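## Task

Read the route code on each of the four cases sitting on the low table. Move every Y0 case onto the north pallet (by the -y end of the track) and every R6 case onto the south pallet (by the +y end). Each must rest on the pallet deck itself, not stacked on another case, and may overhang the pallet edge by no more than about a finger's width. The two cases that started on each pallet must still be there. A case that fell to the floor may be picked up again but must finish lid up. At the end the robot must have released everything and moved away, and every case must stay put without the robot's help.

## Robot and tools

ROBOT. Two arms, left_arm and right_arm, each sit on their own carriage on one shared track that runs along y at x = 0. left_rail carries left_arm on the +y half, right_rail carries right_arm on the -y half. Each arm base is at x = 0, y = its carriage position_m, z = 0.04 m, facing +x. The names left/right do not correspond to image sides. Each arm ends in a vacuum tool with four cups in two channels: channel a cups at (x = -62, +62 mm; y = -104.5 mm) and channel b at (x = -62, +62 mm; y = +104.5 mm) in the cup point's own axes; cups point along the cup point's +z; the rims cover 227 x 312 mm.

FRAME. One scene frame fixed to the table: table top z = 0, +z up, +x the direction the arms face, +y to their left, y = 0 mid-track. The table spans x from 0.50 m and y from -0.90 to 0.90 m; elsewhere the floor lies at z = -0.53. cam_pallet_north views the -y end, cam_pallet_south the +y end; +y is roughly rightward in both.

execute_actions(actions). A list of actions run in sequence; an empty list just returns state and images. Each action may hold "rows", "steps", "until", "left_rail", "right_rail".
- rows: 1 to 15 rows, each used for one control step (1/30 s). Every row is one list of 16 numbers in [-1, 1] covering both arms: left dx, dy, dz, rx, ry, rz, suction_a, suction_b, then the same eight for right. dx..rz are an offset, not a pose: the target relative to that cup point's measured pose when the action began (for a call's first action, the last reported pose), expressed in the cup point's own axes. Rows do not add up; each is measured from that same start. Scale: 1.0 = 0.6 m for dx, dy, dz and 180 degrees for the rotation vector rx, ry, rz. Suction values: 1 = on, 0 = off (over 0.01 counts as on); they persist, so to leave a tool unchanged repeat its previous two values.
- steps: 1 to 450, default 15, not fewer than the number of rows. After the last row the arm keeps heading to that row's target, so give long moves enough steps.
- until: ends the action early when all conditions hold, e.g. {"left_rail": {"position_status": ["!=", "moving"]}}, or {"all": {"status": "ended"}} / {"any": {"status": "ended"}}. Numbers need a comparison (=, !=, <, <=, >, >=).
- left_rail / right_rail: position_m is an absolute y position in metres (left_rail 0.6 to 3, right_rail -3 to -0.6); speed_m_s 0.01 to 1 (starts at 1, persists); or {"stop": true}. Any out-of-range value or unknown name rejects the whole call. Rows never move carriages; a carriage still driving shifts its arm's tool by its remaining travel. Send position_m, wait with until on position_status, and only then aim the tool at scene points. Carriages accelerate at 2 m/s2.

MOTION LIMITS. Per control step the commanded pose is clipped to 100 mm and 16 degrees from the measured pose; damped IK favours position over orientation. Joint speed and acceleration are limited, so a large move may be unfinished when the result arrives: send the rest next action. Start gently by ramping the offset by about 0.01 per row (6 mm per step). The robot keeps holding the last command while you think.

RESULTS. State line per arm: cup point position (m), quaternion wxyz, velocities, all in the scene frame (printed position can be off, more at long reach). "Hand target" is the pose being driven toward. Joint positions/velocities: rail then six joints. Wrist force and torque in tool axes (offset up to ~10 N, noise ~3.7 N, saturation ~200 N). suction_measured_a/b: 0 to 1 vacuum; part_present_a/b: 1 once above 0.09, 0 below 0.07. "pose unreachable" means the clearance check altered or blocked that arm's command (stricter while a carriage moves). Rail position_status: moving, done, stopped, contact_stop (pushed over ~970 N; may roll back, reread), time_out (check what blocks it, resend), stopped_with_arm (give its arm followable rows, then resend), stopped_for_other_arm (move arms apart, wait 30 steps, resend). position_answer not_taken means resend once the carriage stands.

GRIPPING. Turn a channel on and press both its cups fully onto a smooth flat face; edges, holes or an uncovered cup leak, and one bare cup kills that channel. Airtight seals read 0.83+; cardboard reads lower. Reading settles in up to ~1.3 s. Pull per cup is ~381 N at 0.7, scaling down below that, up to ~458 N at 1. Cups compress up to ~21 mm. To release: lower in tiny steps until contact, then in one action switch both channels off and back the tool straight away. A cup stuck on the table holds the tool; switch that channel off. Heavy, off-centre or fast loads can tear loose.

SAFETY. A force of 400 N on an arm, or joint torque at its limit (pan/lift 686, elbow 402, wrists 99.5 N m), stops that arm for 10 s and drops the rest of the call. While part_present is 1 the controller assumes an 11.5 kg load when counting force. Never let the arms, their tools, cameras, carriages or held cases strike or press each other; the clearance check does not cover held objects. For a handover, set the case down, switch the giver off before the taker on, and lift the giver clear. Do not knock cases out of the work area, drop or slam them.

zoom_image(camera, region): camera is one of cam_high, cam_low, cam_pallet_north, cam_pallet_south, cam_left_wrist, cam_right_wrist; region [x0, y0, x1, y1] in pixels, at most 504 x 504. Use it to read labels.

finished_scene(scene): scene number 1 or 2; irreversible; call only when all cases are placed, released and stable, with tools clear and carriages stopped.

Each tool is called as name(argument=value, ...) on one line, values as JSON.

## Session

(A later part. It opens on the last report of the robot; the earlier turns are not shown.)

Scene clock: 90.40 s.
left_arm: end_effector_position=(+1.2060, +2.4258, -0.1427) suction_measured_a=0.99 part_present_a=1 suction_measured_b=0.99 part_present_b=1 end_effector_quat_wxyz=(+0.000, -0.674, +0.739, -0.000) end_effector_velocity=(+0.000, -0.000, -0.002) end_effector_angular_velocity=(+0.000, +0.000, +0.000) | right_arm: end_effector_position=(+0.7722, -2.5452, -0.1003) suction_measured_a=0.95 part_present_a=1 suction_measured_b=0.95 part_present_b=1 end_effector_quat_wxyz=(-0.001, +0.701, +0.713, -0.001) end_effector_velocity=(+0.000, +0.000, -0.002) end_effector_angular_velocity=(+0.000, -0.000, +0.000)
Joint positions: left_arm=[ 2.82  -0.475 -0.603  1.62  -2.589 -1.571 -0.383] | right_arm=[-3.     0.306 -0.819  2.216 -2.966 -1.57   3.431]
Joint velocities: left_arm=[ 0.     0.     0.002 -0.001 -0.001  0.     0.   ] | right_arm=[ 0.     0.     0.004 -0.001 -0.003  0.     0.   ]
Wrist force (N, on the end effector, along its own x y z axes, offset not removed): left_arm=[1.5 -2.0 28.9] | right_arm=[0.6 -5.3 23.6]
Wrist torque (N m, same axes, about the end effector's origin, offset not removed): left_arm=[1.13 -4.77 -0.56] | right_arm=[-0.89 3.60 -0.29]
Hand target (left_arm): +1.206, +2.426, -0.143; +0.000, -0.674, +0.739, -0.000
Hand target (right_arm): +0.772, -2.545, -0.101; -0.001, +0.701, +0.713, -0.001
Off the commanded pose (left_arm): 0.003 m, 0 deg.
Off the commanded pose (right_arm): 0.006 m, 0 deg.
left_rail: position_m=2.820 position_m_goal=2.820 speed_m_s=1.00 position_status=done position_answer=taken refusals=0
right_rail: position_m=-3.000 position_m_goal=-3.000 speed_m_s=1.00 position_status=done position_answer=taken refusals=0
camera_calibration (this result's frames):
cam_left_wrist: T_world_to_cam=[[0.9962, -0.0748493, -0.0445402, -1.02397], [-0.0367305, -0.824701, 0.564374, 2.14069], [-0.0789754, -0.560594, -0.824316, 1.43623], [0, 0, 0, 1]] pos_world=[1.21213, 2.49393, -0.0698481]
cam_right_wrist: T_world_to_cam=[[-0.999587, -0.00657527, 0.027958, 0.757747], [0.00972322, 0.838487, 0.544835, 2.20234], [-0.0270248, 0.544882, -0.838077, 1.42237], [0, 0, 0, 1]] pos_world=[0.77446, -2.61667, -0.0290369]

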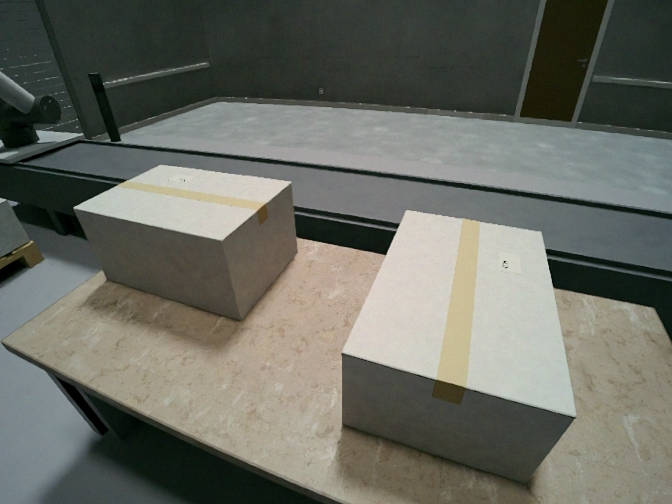

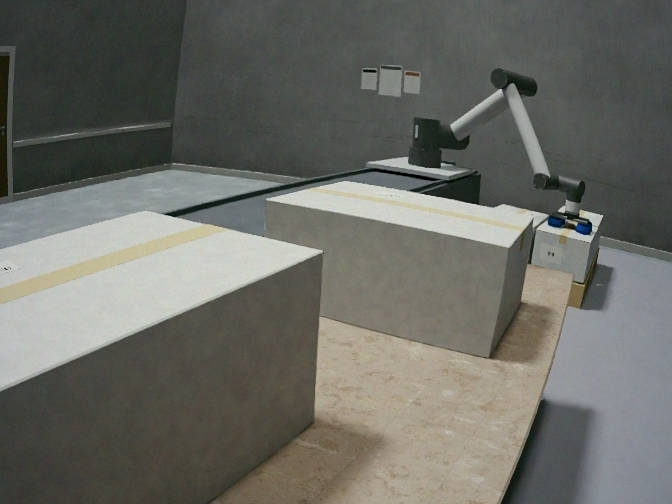

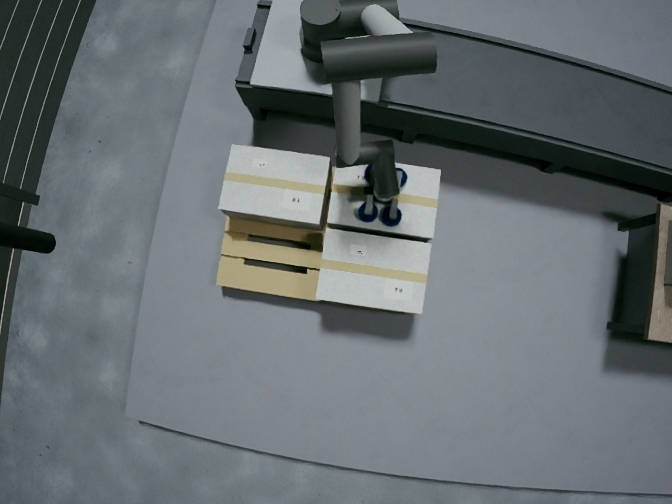

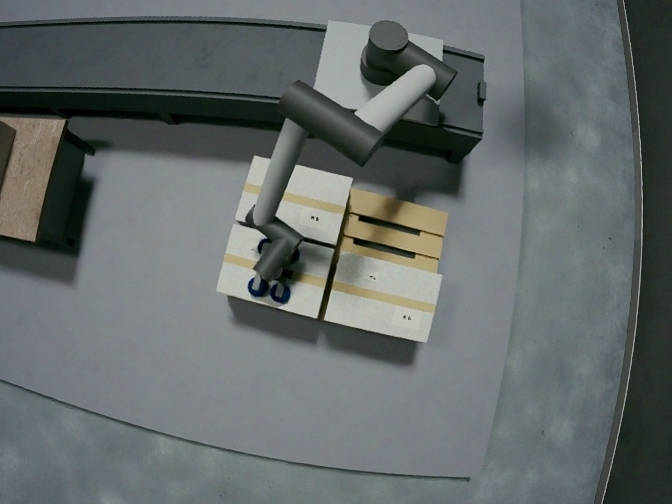

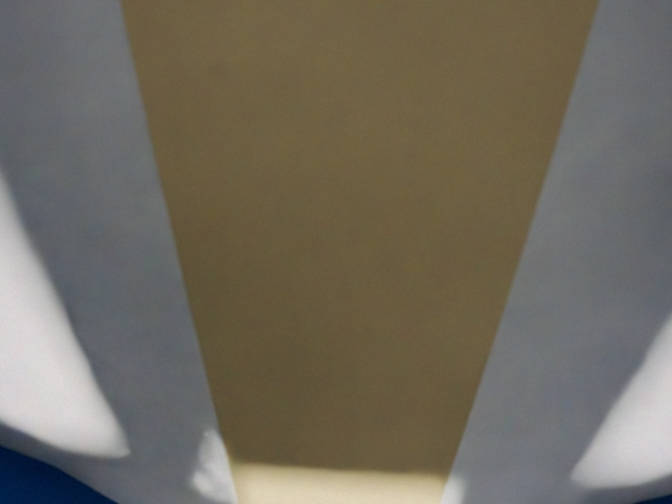

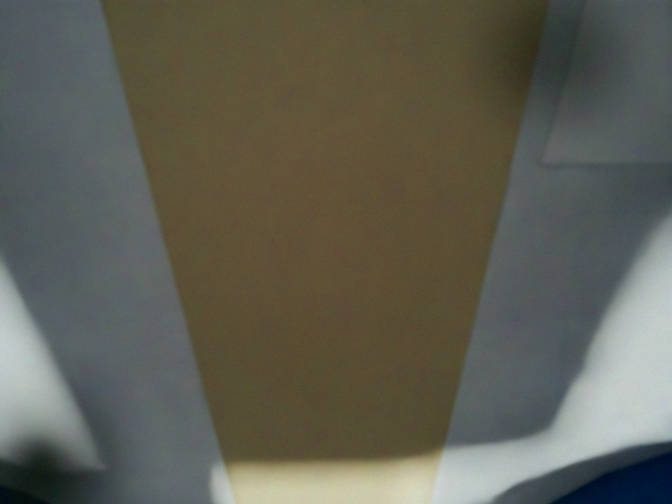

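execute_actions(actions=[{"rows":[
[-0.002,0,0.004,0,0,0,1,1,0,0,0.004,0,0,0,1,1],
[-0.004,0,0.009,0,0,0,1,1,0,0,0.009,0,0,0,1,1],
[-0.006,0,0.013,0,0,0,1,1,0,0,0.013,0,0,0,1,1],
[-0.006,0,0.0155,0,0,0,1,1,0,0,0.016,0,0,0,1,1]
],"steps":4}])

Scene clock: 92.83 s.
left_arm: end_effector_position=(+1.2062, +2.4267, -0.1451) suction_measured_a=0.99 part_present_a=1 suction_measured_b=0.99 part_present_b=1 end_effector_quat_wxyz=(+0.000, -0.674, +0.739, -0.001) end_effector_velocity=(+0.001, +0.018, -0.039) end_effector_angular_velocity=(+0.001, +0.001, +0.000) | right_arm: end_effector_position=(+0.7723, -2.5451, -0.1028) suction_measured_a=0.95 part_present_a=1 suction_measured_b=0.95 part_present_b=1 end_effector_quat_wxyz=(-0.001, +0.701, +0.713, -0.001) end_effector_velocity=(-0.001, -0.000, -0.039) end_effector_angular_velocity=(-0.001, +0.002, +0.000)
Joint positions: left_arm=[ 2.82  -0.474 -0.601  1.62  -2.591 -1.571 -0.382] | right_arm=[-3.     0.306 -0.816  2.216 -2.969 -1.57   3.431]
Joint velocities: left_arm=[ 0.     0.013  0.036 -0.001 -0.033  0.     0.013] | right_arm=[ 0.     0.     0.055 -0.006 -0.047 -0.    -0.   ]
Wrist force (N, on the end effector, along its own x y z axes, offset not removed): left_arm=[6.6 -1.0 21.4] | right_arm=[2.5 0.4 23.9]
Wrist torque (N m, same axes, about the end effector's origin, offset not removed): left_arm=[1.99 -4.34 -0.72] | right_arm=[-0.53 3.27 -0.27]
Hand target (left_arm): +1.206, +2.429, -0.152; +0.000, -0.674, +0.739, -0.000
Hand target (right_arm): +0.772, -2.545, -0.110; -0.001, +0.701, +0.713, -0.001
Off the commanded pose (left_arm): 0.007 m, 0 deg.
Off the commanded pose (right_arm): 0.007 m, 0 deg.
left_rail: position_m=2.820 position_m_goal=2.820 speed_m_s=1.00 position_status=done position_answer=taken refusals=0
right_rail: position_m=-3.000 position_m_goal=-3.000 speed_m_s=1.00 position_status=done position_answer=taken refusals=0
camera_calibration (this result's frames):
cam_left_wrist: T_world_to_cam=[[0.996205, -0.0748739, -0.0443862, -1.02412], [-0.036826, -0.824614, 0.564496, 2.14279], [-0.0788675, -0.560719, -0.824241, 1.43501], [0, 0, 0, 1]] pos_world=[1.21231, 2.49493, -0.0722624]
cam_right_wrist: T_world_to_cam=[[-0.99959, -0.00659618, 0.0278474, 0.757822], [0.00964755, 0.838444, 0.544902, 2.2036], [-0.0269428, 0.544948, -0.838037, 1.42037], [0, 0, 0, 1]] pos_world=[0.774521, -2.61663, -0.031533]

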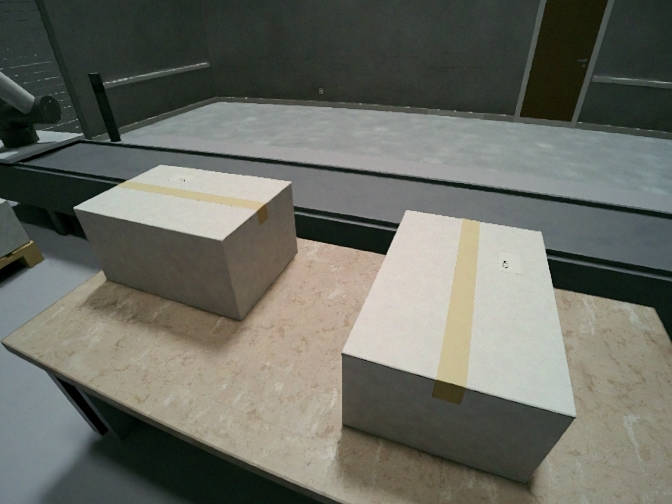

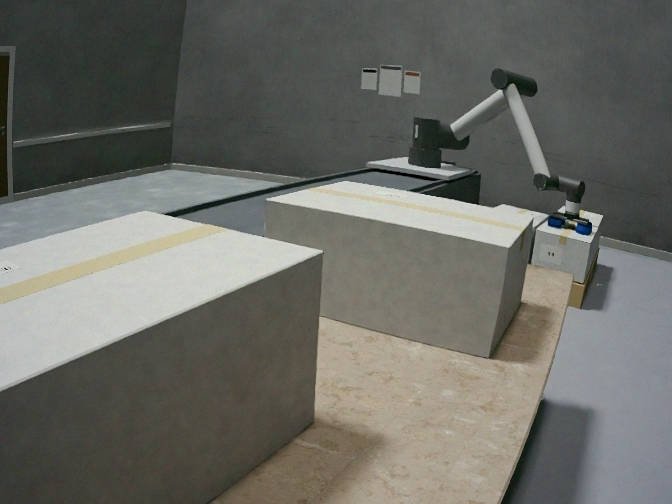

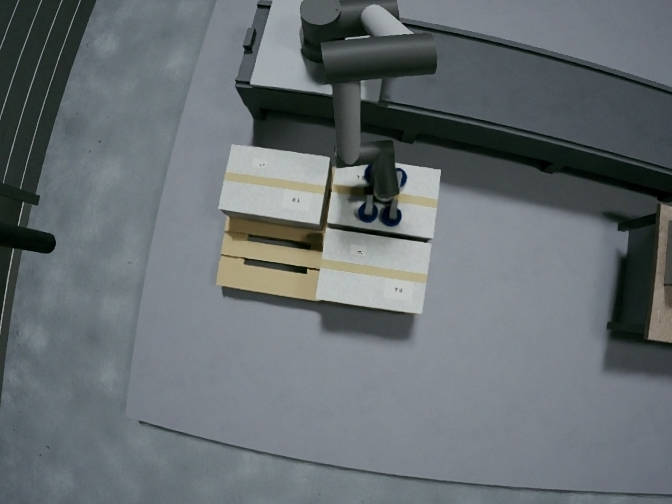

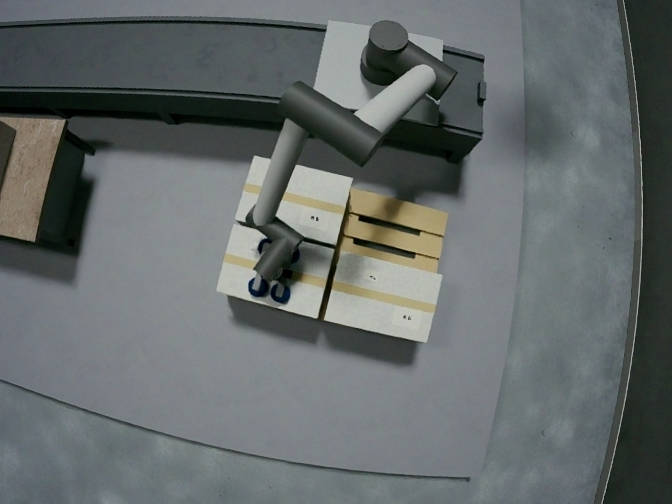

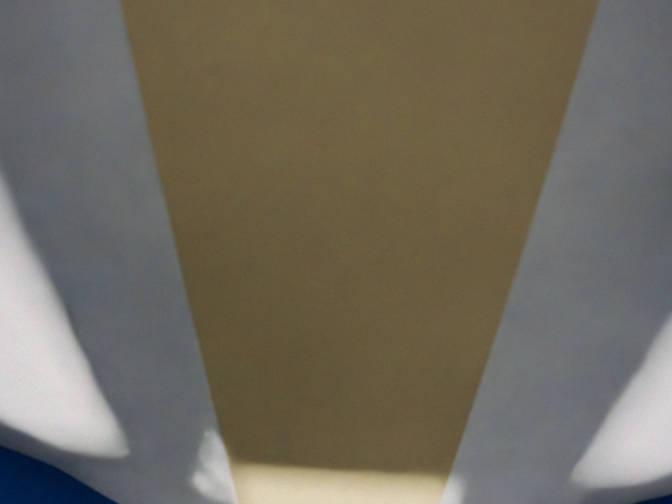

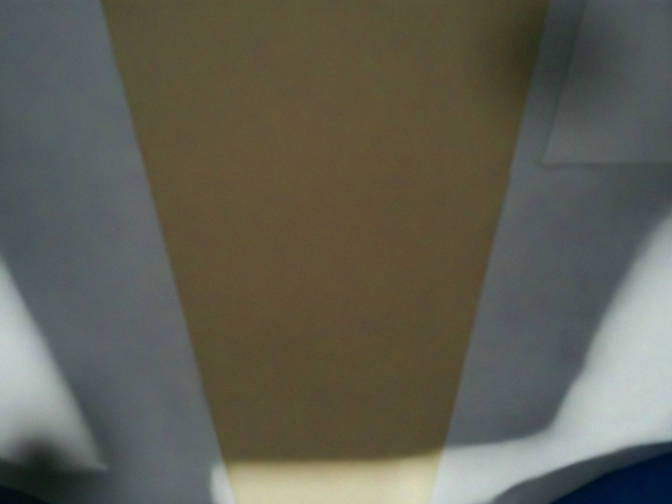

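execute_actions(actions=[])

Scene clock: 93.53 s.
left_arm: end_effector_position=(+1.2063, +2.4293, -0.1519) suction_measured_a=0.99 part_present_a=1 suction_measured_b=0.99 part_present_b=1 end_effector_quat_wxyz=(+0.000, -0.674, +0.739, -0.000) end_effector_velocity=(+0.000, +0.000, -0.000) end_effector_angular_velocity=(+0.000, -0.000, -0.000) | right_arm: end_effector_position=(+0.7722, -2.5451, -0.1097) suction_measured_a=0.95 part_present_a=1 suction_measured_b=0.95 part_present_b=1 end_effector_quat_wxyz=(-0.001, +0.701, +0.713, -0.001) end_effector_velocity=(-0.000, -0.000, -0.000) end_effector_angular_velocity=(-0.000, +0.000, +0.000)
Joint positions: left_arm=[ 2.82  -0.472 -0.594  1.619 -2.597 -1.571 -0.38 ] | right_arm=[-3.     0.306 -0.806  2.214 -2.977 -1.57   3.431]
Joint velocities: left_arm=[ 0.  0.  0. -0. -0.  0.  0.] | right_arm=[ 0.  0.  0.  0. -0.  0. -0.]
Wrist force (N, on the end effector, along its own x y z axes, offset not removed): left_arm=[2.0 -1.0 25.3] | right_arm=[0.5 -21.1 -29.0]
Wrist torque (N m, same axes, about the end effector's origin, offset not removed): left_arm=[1.29 -4.74 -0.60] | right_arm=[-6.67 1.83 0.11]
Hand target (left_arm): +1.206, +2.429, -0.152; +0.000, -0.674, +0.739, -0.000
Hand target (right_arm): +0.772, -2.545, -0.110; -0.001, +0.701, +0.713, -0.001
Off the commanded pose (left_arm): 0.000 m, 0 deg.
Off the commanded pose (right_arm): 0.000 m, 0 deg.
left_rail: position_m=2.820 position_m_goal=2.820 speed_m_s=1.00 position_status=done position_answer=taken refusals=0
right_rail: position_m=-3.000 position_m_goal=-3.000 speed_m_s=1.00 position_status=done position_answer=taken refusals=0
camera_calibration (this result's frames):
cam_left_wrist: T_world_to_cam=[[0.996198, -0.0748438, -0.0445944, -1.02441], [-0.0366919, -0.824677, 0.564412, 2.14874], [-0.0790187, -0.56063, -0.824288, 1.43079], [0, 0, 0, 1]] pos_world=[1.21242, 2.49749, -0.0790788]
cam_right_wrist: T_world_to_cam=[[-0.999592, -0.00659681, 0.0278012, 0.757953], [0.00962223, 0.838436, 0.544915, 2.20735], [-0.0269042, 0.54496, -0.83803, 1.41464], [0, 0, 0, 1]] pos_world=[0.774463, -2.61664, -0.0383785]

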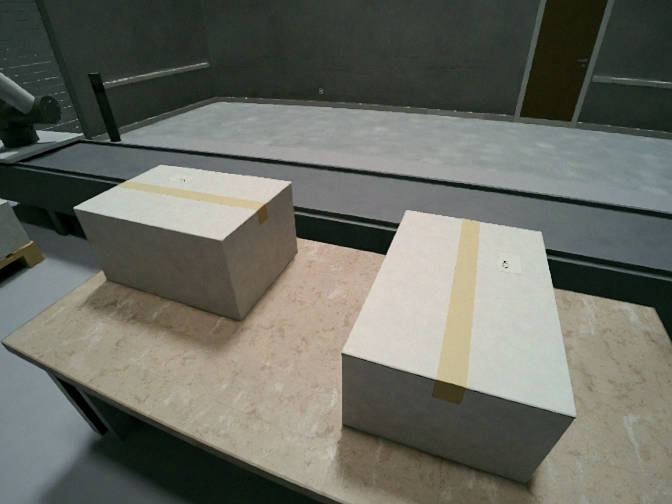

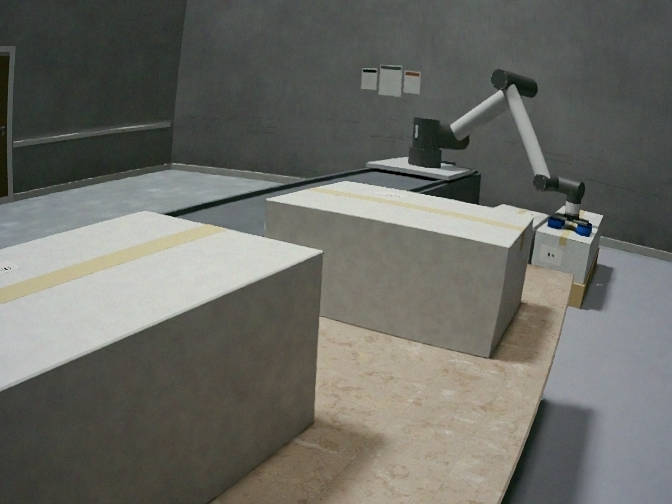

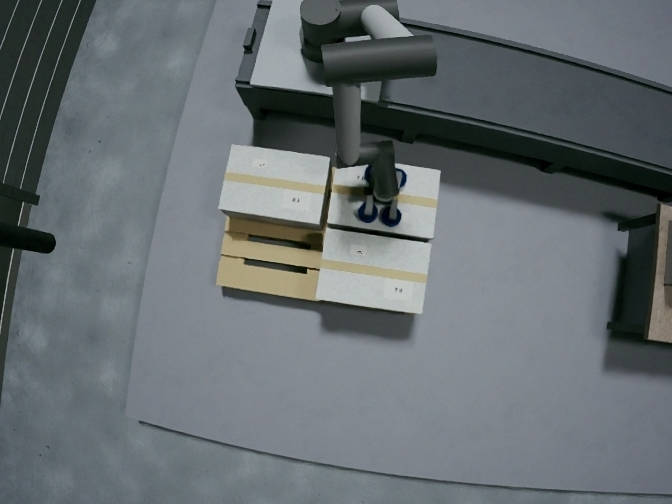

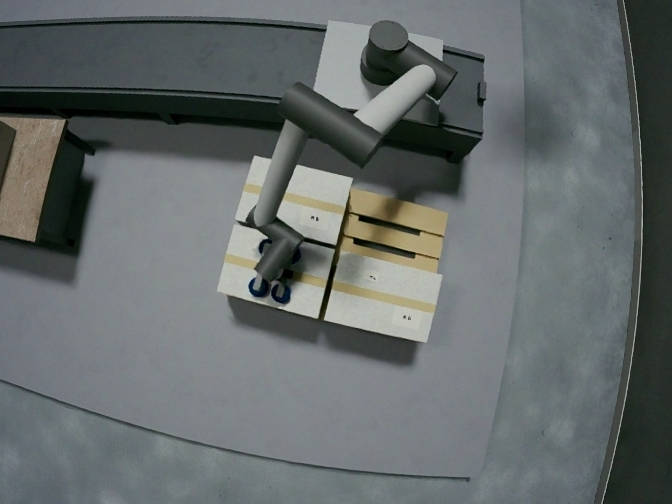

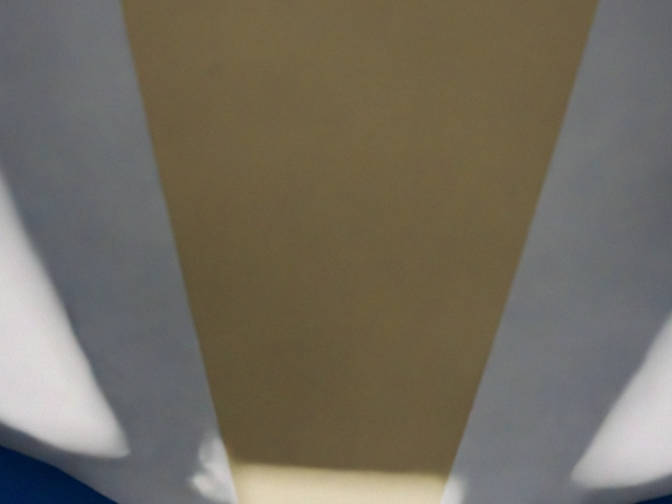

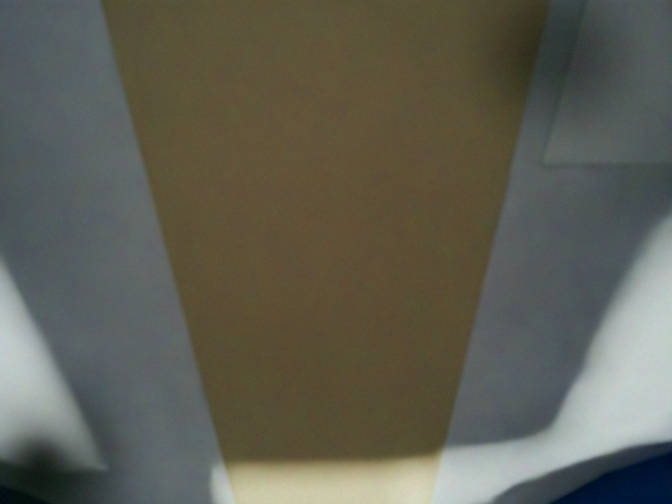

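execute_actions(actions=[{"rows":[[0,0,0.0025,0,0,0,1,1,0,0,0.0013,0,0,0,1,1]],"steps":1}])

Scene clock: 94.57 s.
left_arm: end_effector_position=(+1.2063, +2.4293, -0.1520) suction_measured_a=0.99 part_present_a=1 suction_measured_b=0.99 part_present_b=1 end_effector_quat_wxyz=(+0.000, -0.674, +0.739, -0.000) end_effector_velocity=(-0.000, +0.000, -0.002) end_effector_angular_velocity=(+0.000, +0.000, +0.000) | right_arm: end_effector_position=(+0.7722, -2.5452, -0.1098) suction_measured_a=0.95 part_present_a=1 suction_measured_b=0.95 part_present_b=1 end_effector_quat_wxyz=(-0.001, +0.701, +0.713, -0.001) end_effector_velocity=(-0.000, -0.000, -0.001) end_effector_angular_velocity=(-0.000, +0.001, +0.000)
Joint positions: left_arm=[ 2.82  -0.472 -0.594  1.619 -2.597 -1.571 -0.38 ] | right_arm=[-3.     0.306 -0.806  2.214 -2.977 -1.57   3.431]
Joint velocities: left_arm=[ 0.     0.     0.002 -0.    -0.001 -0.    -0.   ] | right_arm=[ 0.     0.     0.001 -0.     0.    -0.    -0.   ]
Wrist force (N, on the end effector, along its own x y z axes, offset not removed): left_arm=[-0.2 -2.5 23.8] | right_arm=[-0.9 -27.6 -54.7]
Wrist torque (N m, same axes, about the end effector's origin, offset not removed): left_arm=[1.10 -4.53 -0.55] | right_arm=[-9.42 2.13 0.24]
Hand target (left_arm): +1.206, +2.429, -0.153; +0.000, -0.674, +0.739, -0.000
Hand target (right_arm): +0.772, -2.545, -0.110; -0.001, +0.701, +0.713, -0.001
Off the commanded pose (left_arm): 0.001 m, 0 deg.
Off the commanded pose (right_arm): 0.001 m, 0 deg.
left_rail: position_m=2.820 position_m_goal=2.820 speed_m_s=1.00 position_status=done position_answer=taken refusals=0
right_rail: position_m=-3.000 position_m_goal=-3.000 speed_m_s=1.00 position_status=done position_answer=taken refusals=0
camera_calibration (this result's frames):
cam_left_wrist: T_world_to_cam=[[0.996199, -0.0748389, -0.0445791, -1.02443], [-0.0367014, -0.824713, 0.56436, 2.14888], [-0.0790011, -0.560579, -0.824324, 1.43062], [0, 0, 0, 1]] pos_world=[1.21242, 2.49751, -0.0791163]
cam_right_wrist: T_world_to_cam=[[-0.999587, -0.00659551, 0.027961, 0.757912], [0.00970907, 0.838464, 0.544871, 2.20745], [-0.027038, 0.544918, -0.838053, 1.41452], [0, 0, 0, 1]] pos_world=[0.774413, -2.61666, -0.0385231]

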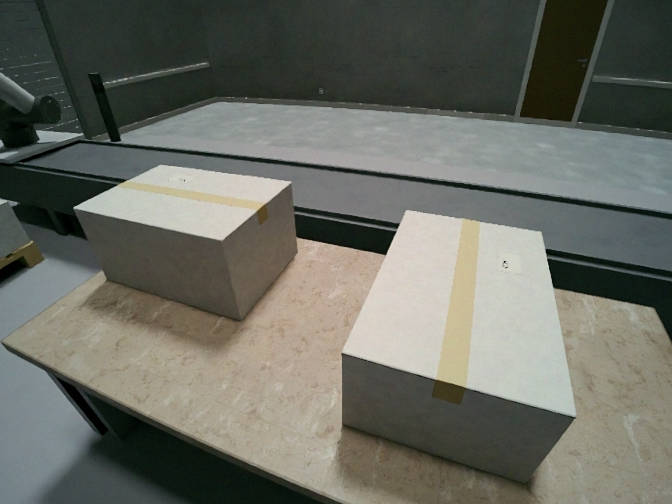

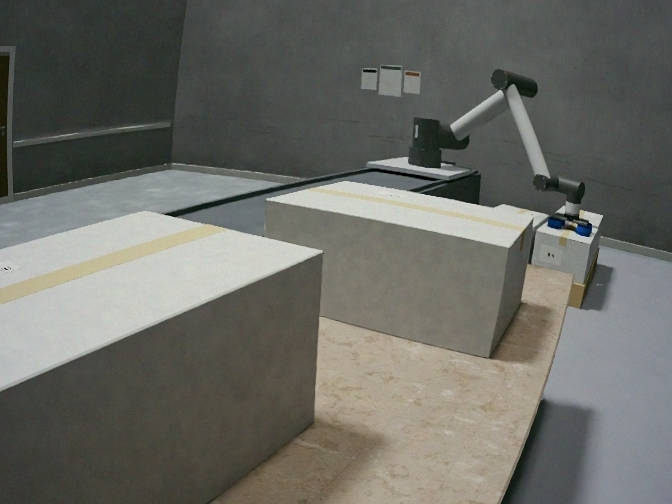

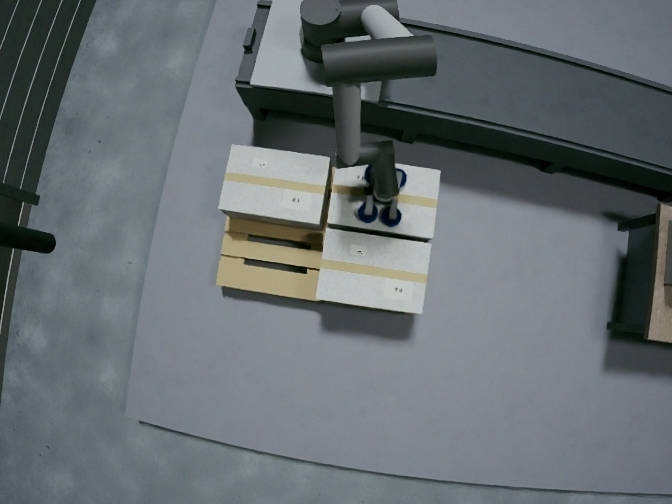

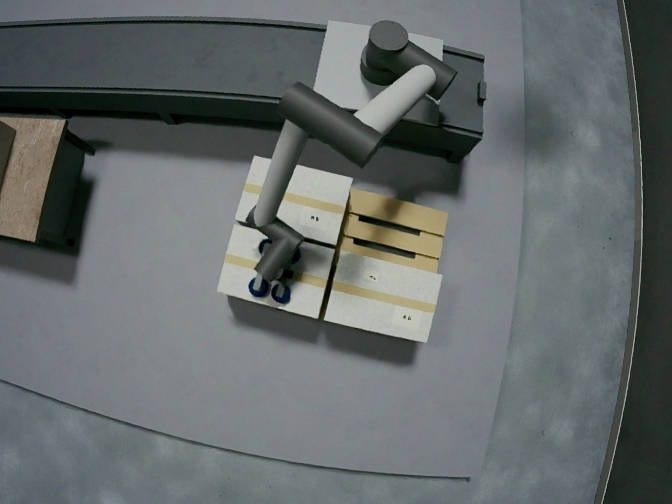

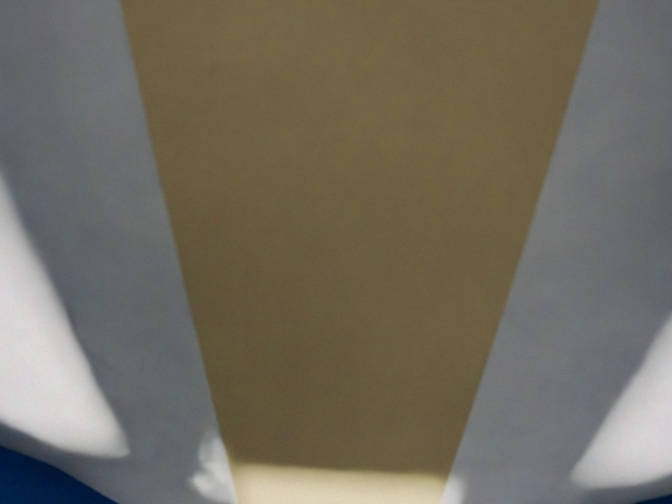

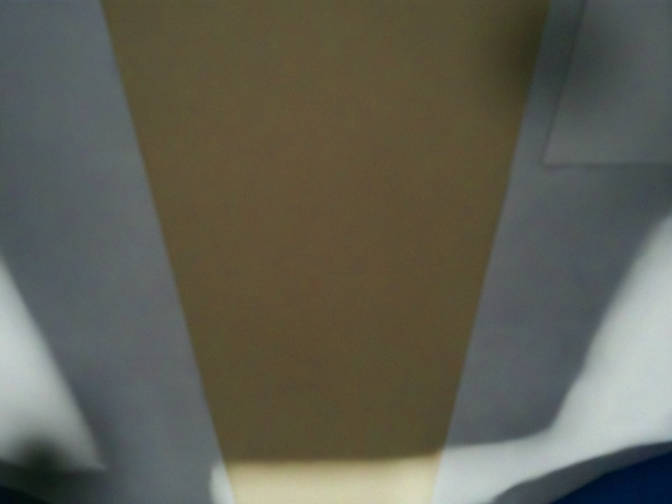

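execute_actions(actions=[])

Scene clock: 98.70 s.
left_arm: end_effector_position=(+1.2063, +2.4293, -0.1534) suction_measured_a=0.99 part_present_a=1 suction_measured_b=0.99 part_present_b=1 end_effector_quat_wxyz=(+0.000, -0.674, +0.739, -0.000) end_effector_velocity=(-0.000, +0.000, -0.000) end_effector_angular_velocity=(+0.000, +0.000, +0.000) | right_arm: end_effector_position=(+0.7722, -2.5451, -0.1104) suction_measured_a=0.95 part_present_a=1 suction_measured_b=0.95 part_present_b=1 end_effector_quat_wxyz=(-0.001, +0.701, +0.713, -0.001) end_effector_velocity=(-0.000, +0.000, -0.000) end_effector_angular_velocity=(+0.000, +0.000, -0.000)
Joint positions: left_arm=[ 2.82  -0.472 -0.593  1.619 -2.598 -1.571 -0.38 ] | right_arm=[-3.     0.306 -0.805  2.214 -2.978 -1.57   3.431]
Joint velocities: left_arm=[ 0. -0.  0.  0. -0.  0. -0.] | right_arm=[ 0.  0.  0.  0.  0.  0. -0.]
Wrist force (N, on the end effector, along its own x y z axes, offset not removed): left_arm=[2.4 4.0 18.9] | right_arm=[-9.5 -56.4 -165.4]
Wrist torque (N m, same axes, about the end effector's origin, offset not removed): left_arm=[2.78 -4.34 -0.63] | right_arm=[-17.45 0.05 0.32]
Hand target (left_arm): +1.206, +2.429, -0.153; +0.000, -0.674, +0.739, -0.000
Hand target (right_arm): +0.772, -2.545, -0.110; -0.001, +0.701, +0.713, -0.001
Off the commanded pose (left_arm): 0.000 m, 0 deg.
Off the commanded pose (right_arm): 0.000 m, 0 deg.
left_rail: position_m=2.820 position_m_goal=2.820 speed_m_s=1.00 position_status=done position_answer=taken refusals=0
right_rail: position_m=-3.000 position_m_goal=-3.000 speed_m_s=1.00 position_status=done position_answer=taken refusals=0
camera_calibration (this result's frames):
cam_left_wrist: T_world_to_cam=[[0.996198, -0.074843, -0.0445789, -1.02449], [-0.0366994, -0.824673, 0.564418, 2.14958], [-0.0790058, -0.560636, -0.824285, 1.42956], [0, 0, 0, 1]] pos_world=[1.21243, 2.49749, -0.0805698]
cam_right_wrist: T_world_to_cam=[[-0.999592, -0.00659668, 0.0277827, 0.757987], [0.00961196, 0.838442, 0.544906, 2.20779], [-0.0268888, 0.544951, -0.838037, 1.41396], [0, 0, 0, 1]] pos_world=[0.774477, -2.61664, -0.0391475]

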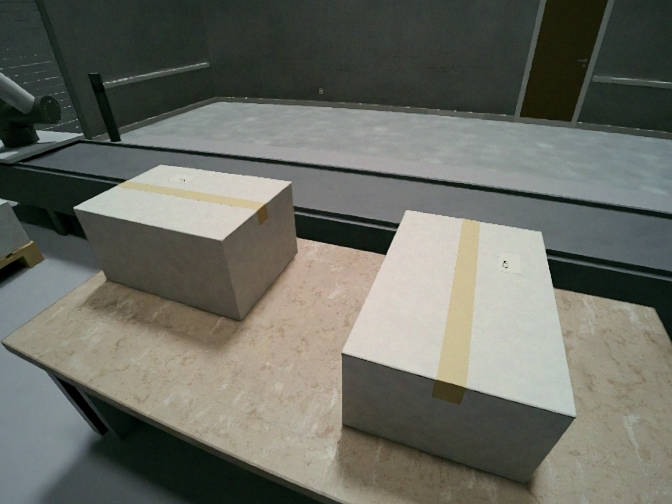

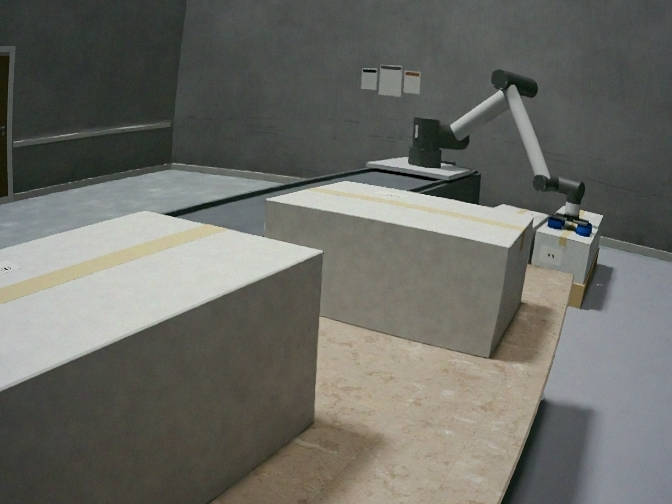

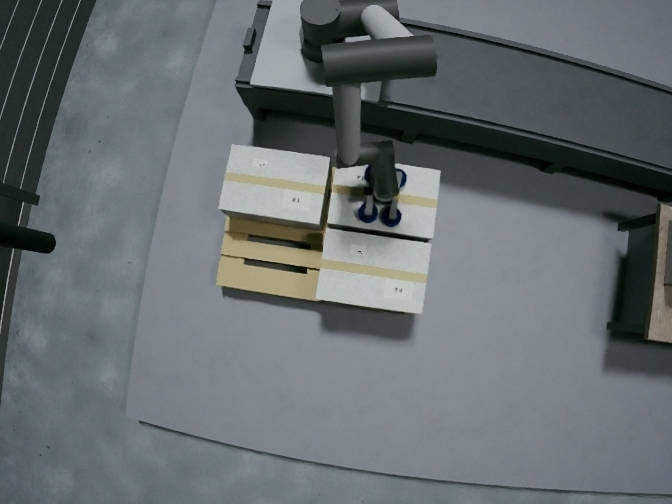

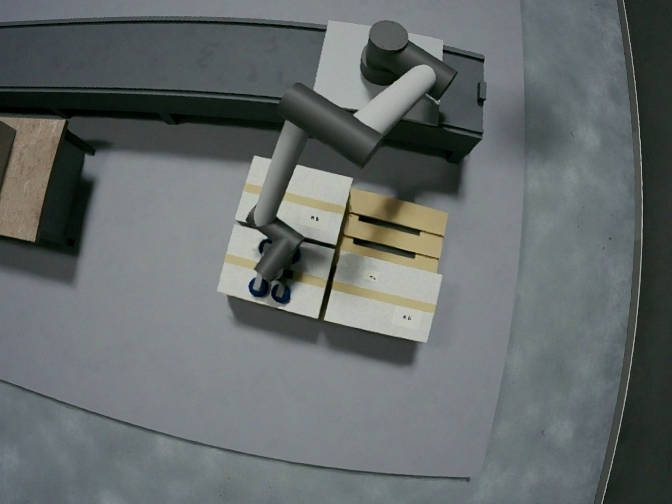

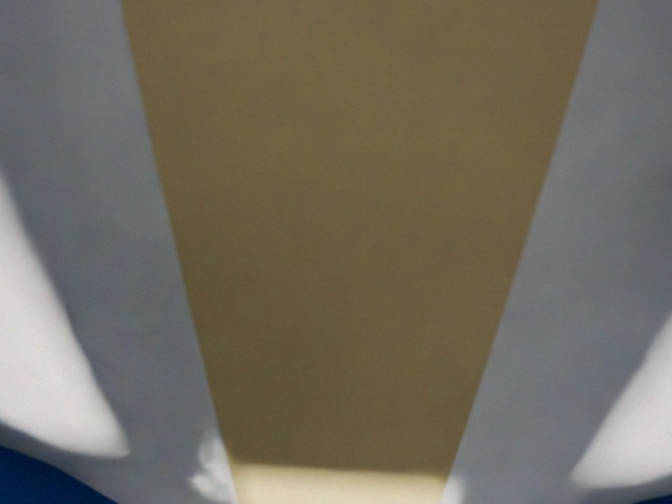

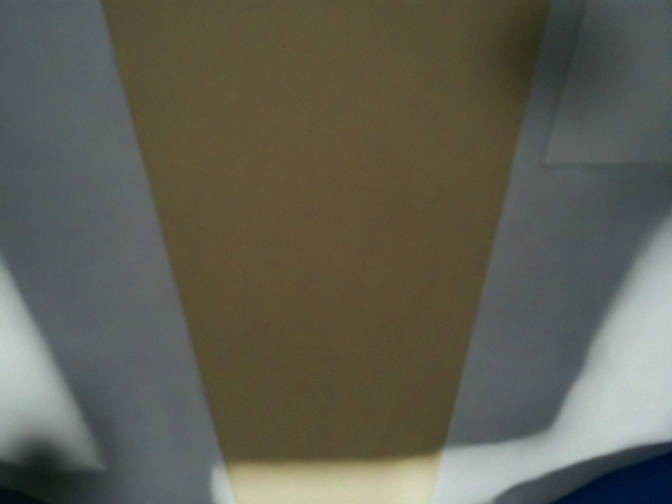

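execute_actions(actions=[{"rows":[[0,0,0.0017,0.0016,0,0,1,1,0,0,0,-0.0016,0,0,1,1]],"steps":1}])

Scene clock: 99.80 s.
left_arm: end_effector_position=(+1.2063, +2.4293, -0.1534) suction_measured_a=0.99 part_present_a=1 suction_measured_b=0.99 part_present_b=1 end_effector_quat_wxyz=(+0.000, -0.674, +0.739, -0.000) end_effector_velocity=(+0.000, -0.000, -0.001) end_effector_angular_velocity=(-0.001, -0.002, -0.000) | right_arm: end_effector_position=(+0.7722, -2.5451, -0.1104) suction_measured_a=0.95 part_present_a=1 suction_measured_b=0.95 part_present_b=1 end_effector_quat_wxyz=(-0.001, +0.701, +0.713, -0.001) end_effector_velocity=(+0.000, +0.000, -0.001) end_effector_angular_velocity=(+0.000, -0.001, +0.000)
Joint positions: left_arm=[ 2.82  -0.472 -0.593  1.619 -2.598 -1.571 -0.38 ] | right_arm=[-3.     0.306 -0.805  2.214 -2.978 -1.57   3.431]
Joint velocities: left_arm=[ 0.    -0.     0.001  0.001 -0.005  0.     0.   ] | right_arm=[ 0.    -0.     0.001 -0.    -0.002 -0.    -0.   ]
Wrist force (N, on the end effector, along its own x y z axes, offset not removed): left_arm=[0.4 -0.2 21.8] | right_arm=[-12.7 -59.2 -163.3]
Wrist torque (N m, same axes, about the end effector's origin, offset not removed): left_arm=[2.20 -4.16 -0.58] | right_arm=[-17.86 0.52 0.36]
Hand target (left_arm): +1.206, +2.429, -0.154; +0.002, -0.674, +0.739, -0.002
Hand target (right_arm): +0.772, -2.545, -0.110; +0.001, +0.701, +0.713, +0.001
Off the commanded pose (left_arm): 0.001 m, 0 deg.
Off the commanded pose (right_arm): 0.000 m, 0 deg.
left_rail: position_m=2.820 position_m_goal=2.820 speed_m_s=1.00 position_status=done position_answer=taken refusals=0
right_rail: position_m=-3.000 position_m_goal=-3.000 speed_m_s=1.00 position_status=done position_answer=taken refusals=0
camera_calibration (this result's frames):
cam_left_wrist: T_world_to_cam=[[0.996199, -0.074843, -0.0445736, -1.02449], [-0.0367023, -0.824672, 0.564419, 2.14959], [-0.0790014, -0.560638, -0.824284, 1.42955], [0, 0, 0, 1]] pos_world=[1.21243, 2.49749, -0.0805776]
cam_right_wrist: T_world_to_cam=[[-0.999592, -0.00659655, 0.0277926, 0.757985], [0.00961779, 0.838435, 0.544917, 2.20777], [-0.0268968, 0.544962, -0.838029, 1.41399], [0, 0, 0, 1]] pos_world=[0.774474, -2.61664, -0.0391566]

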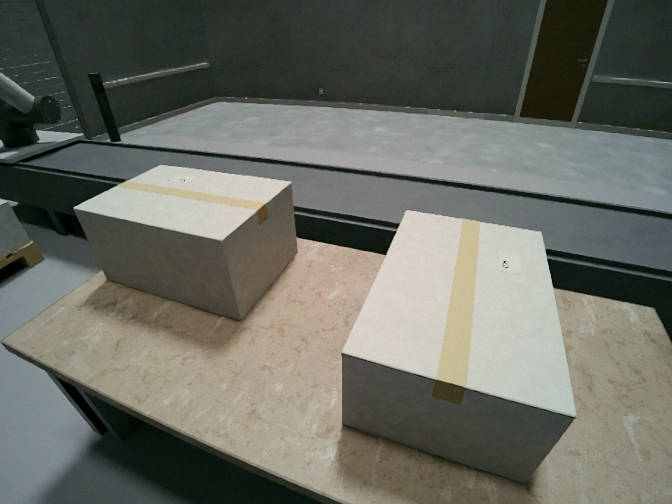

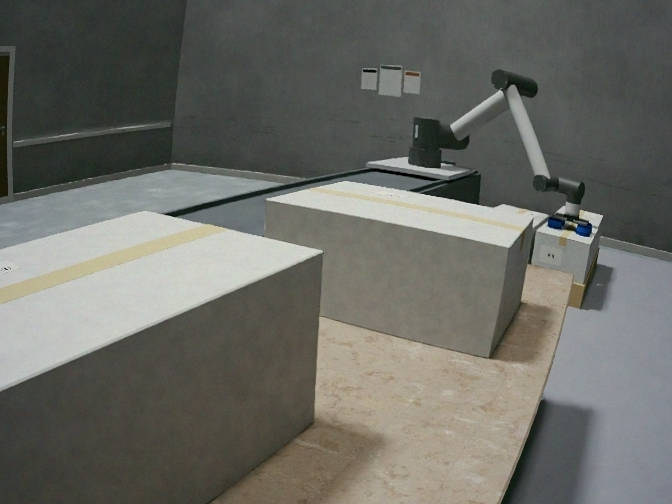

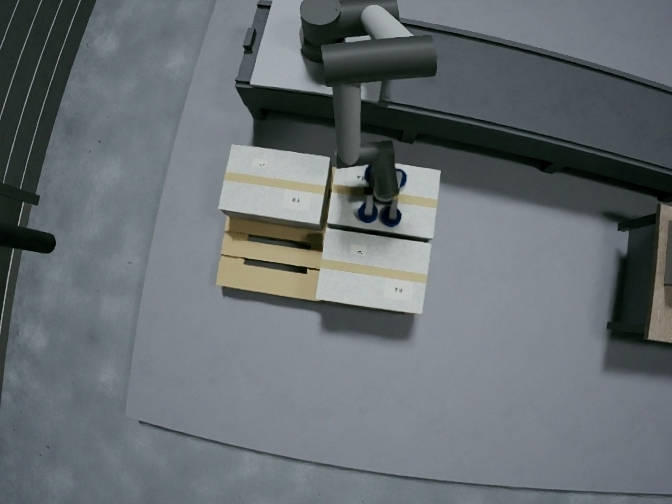

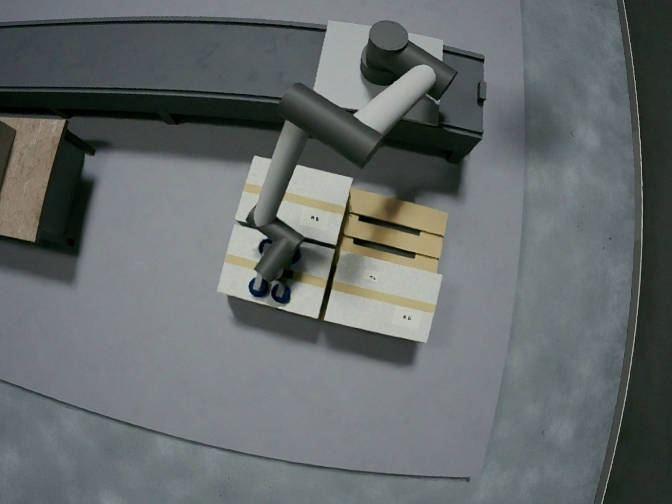

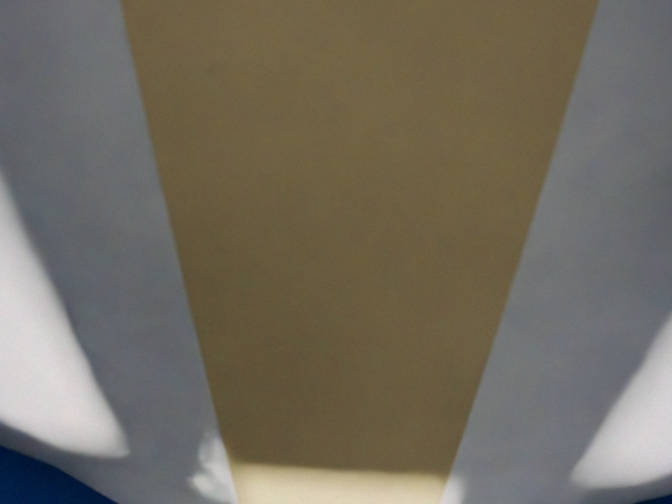

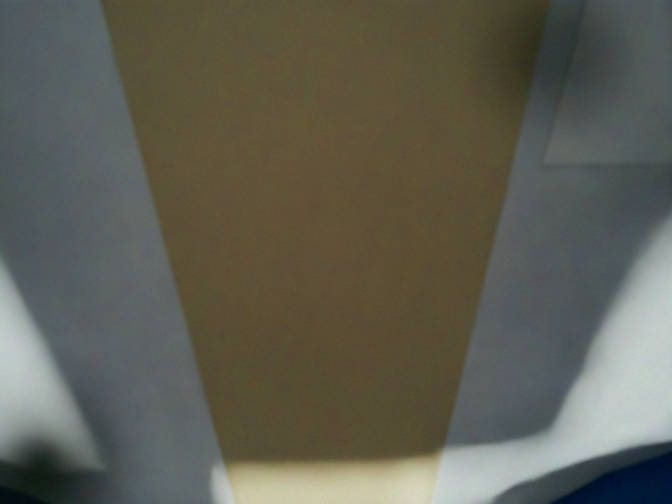

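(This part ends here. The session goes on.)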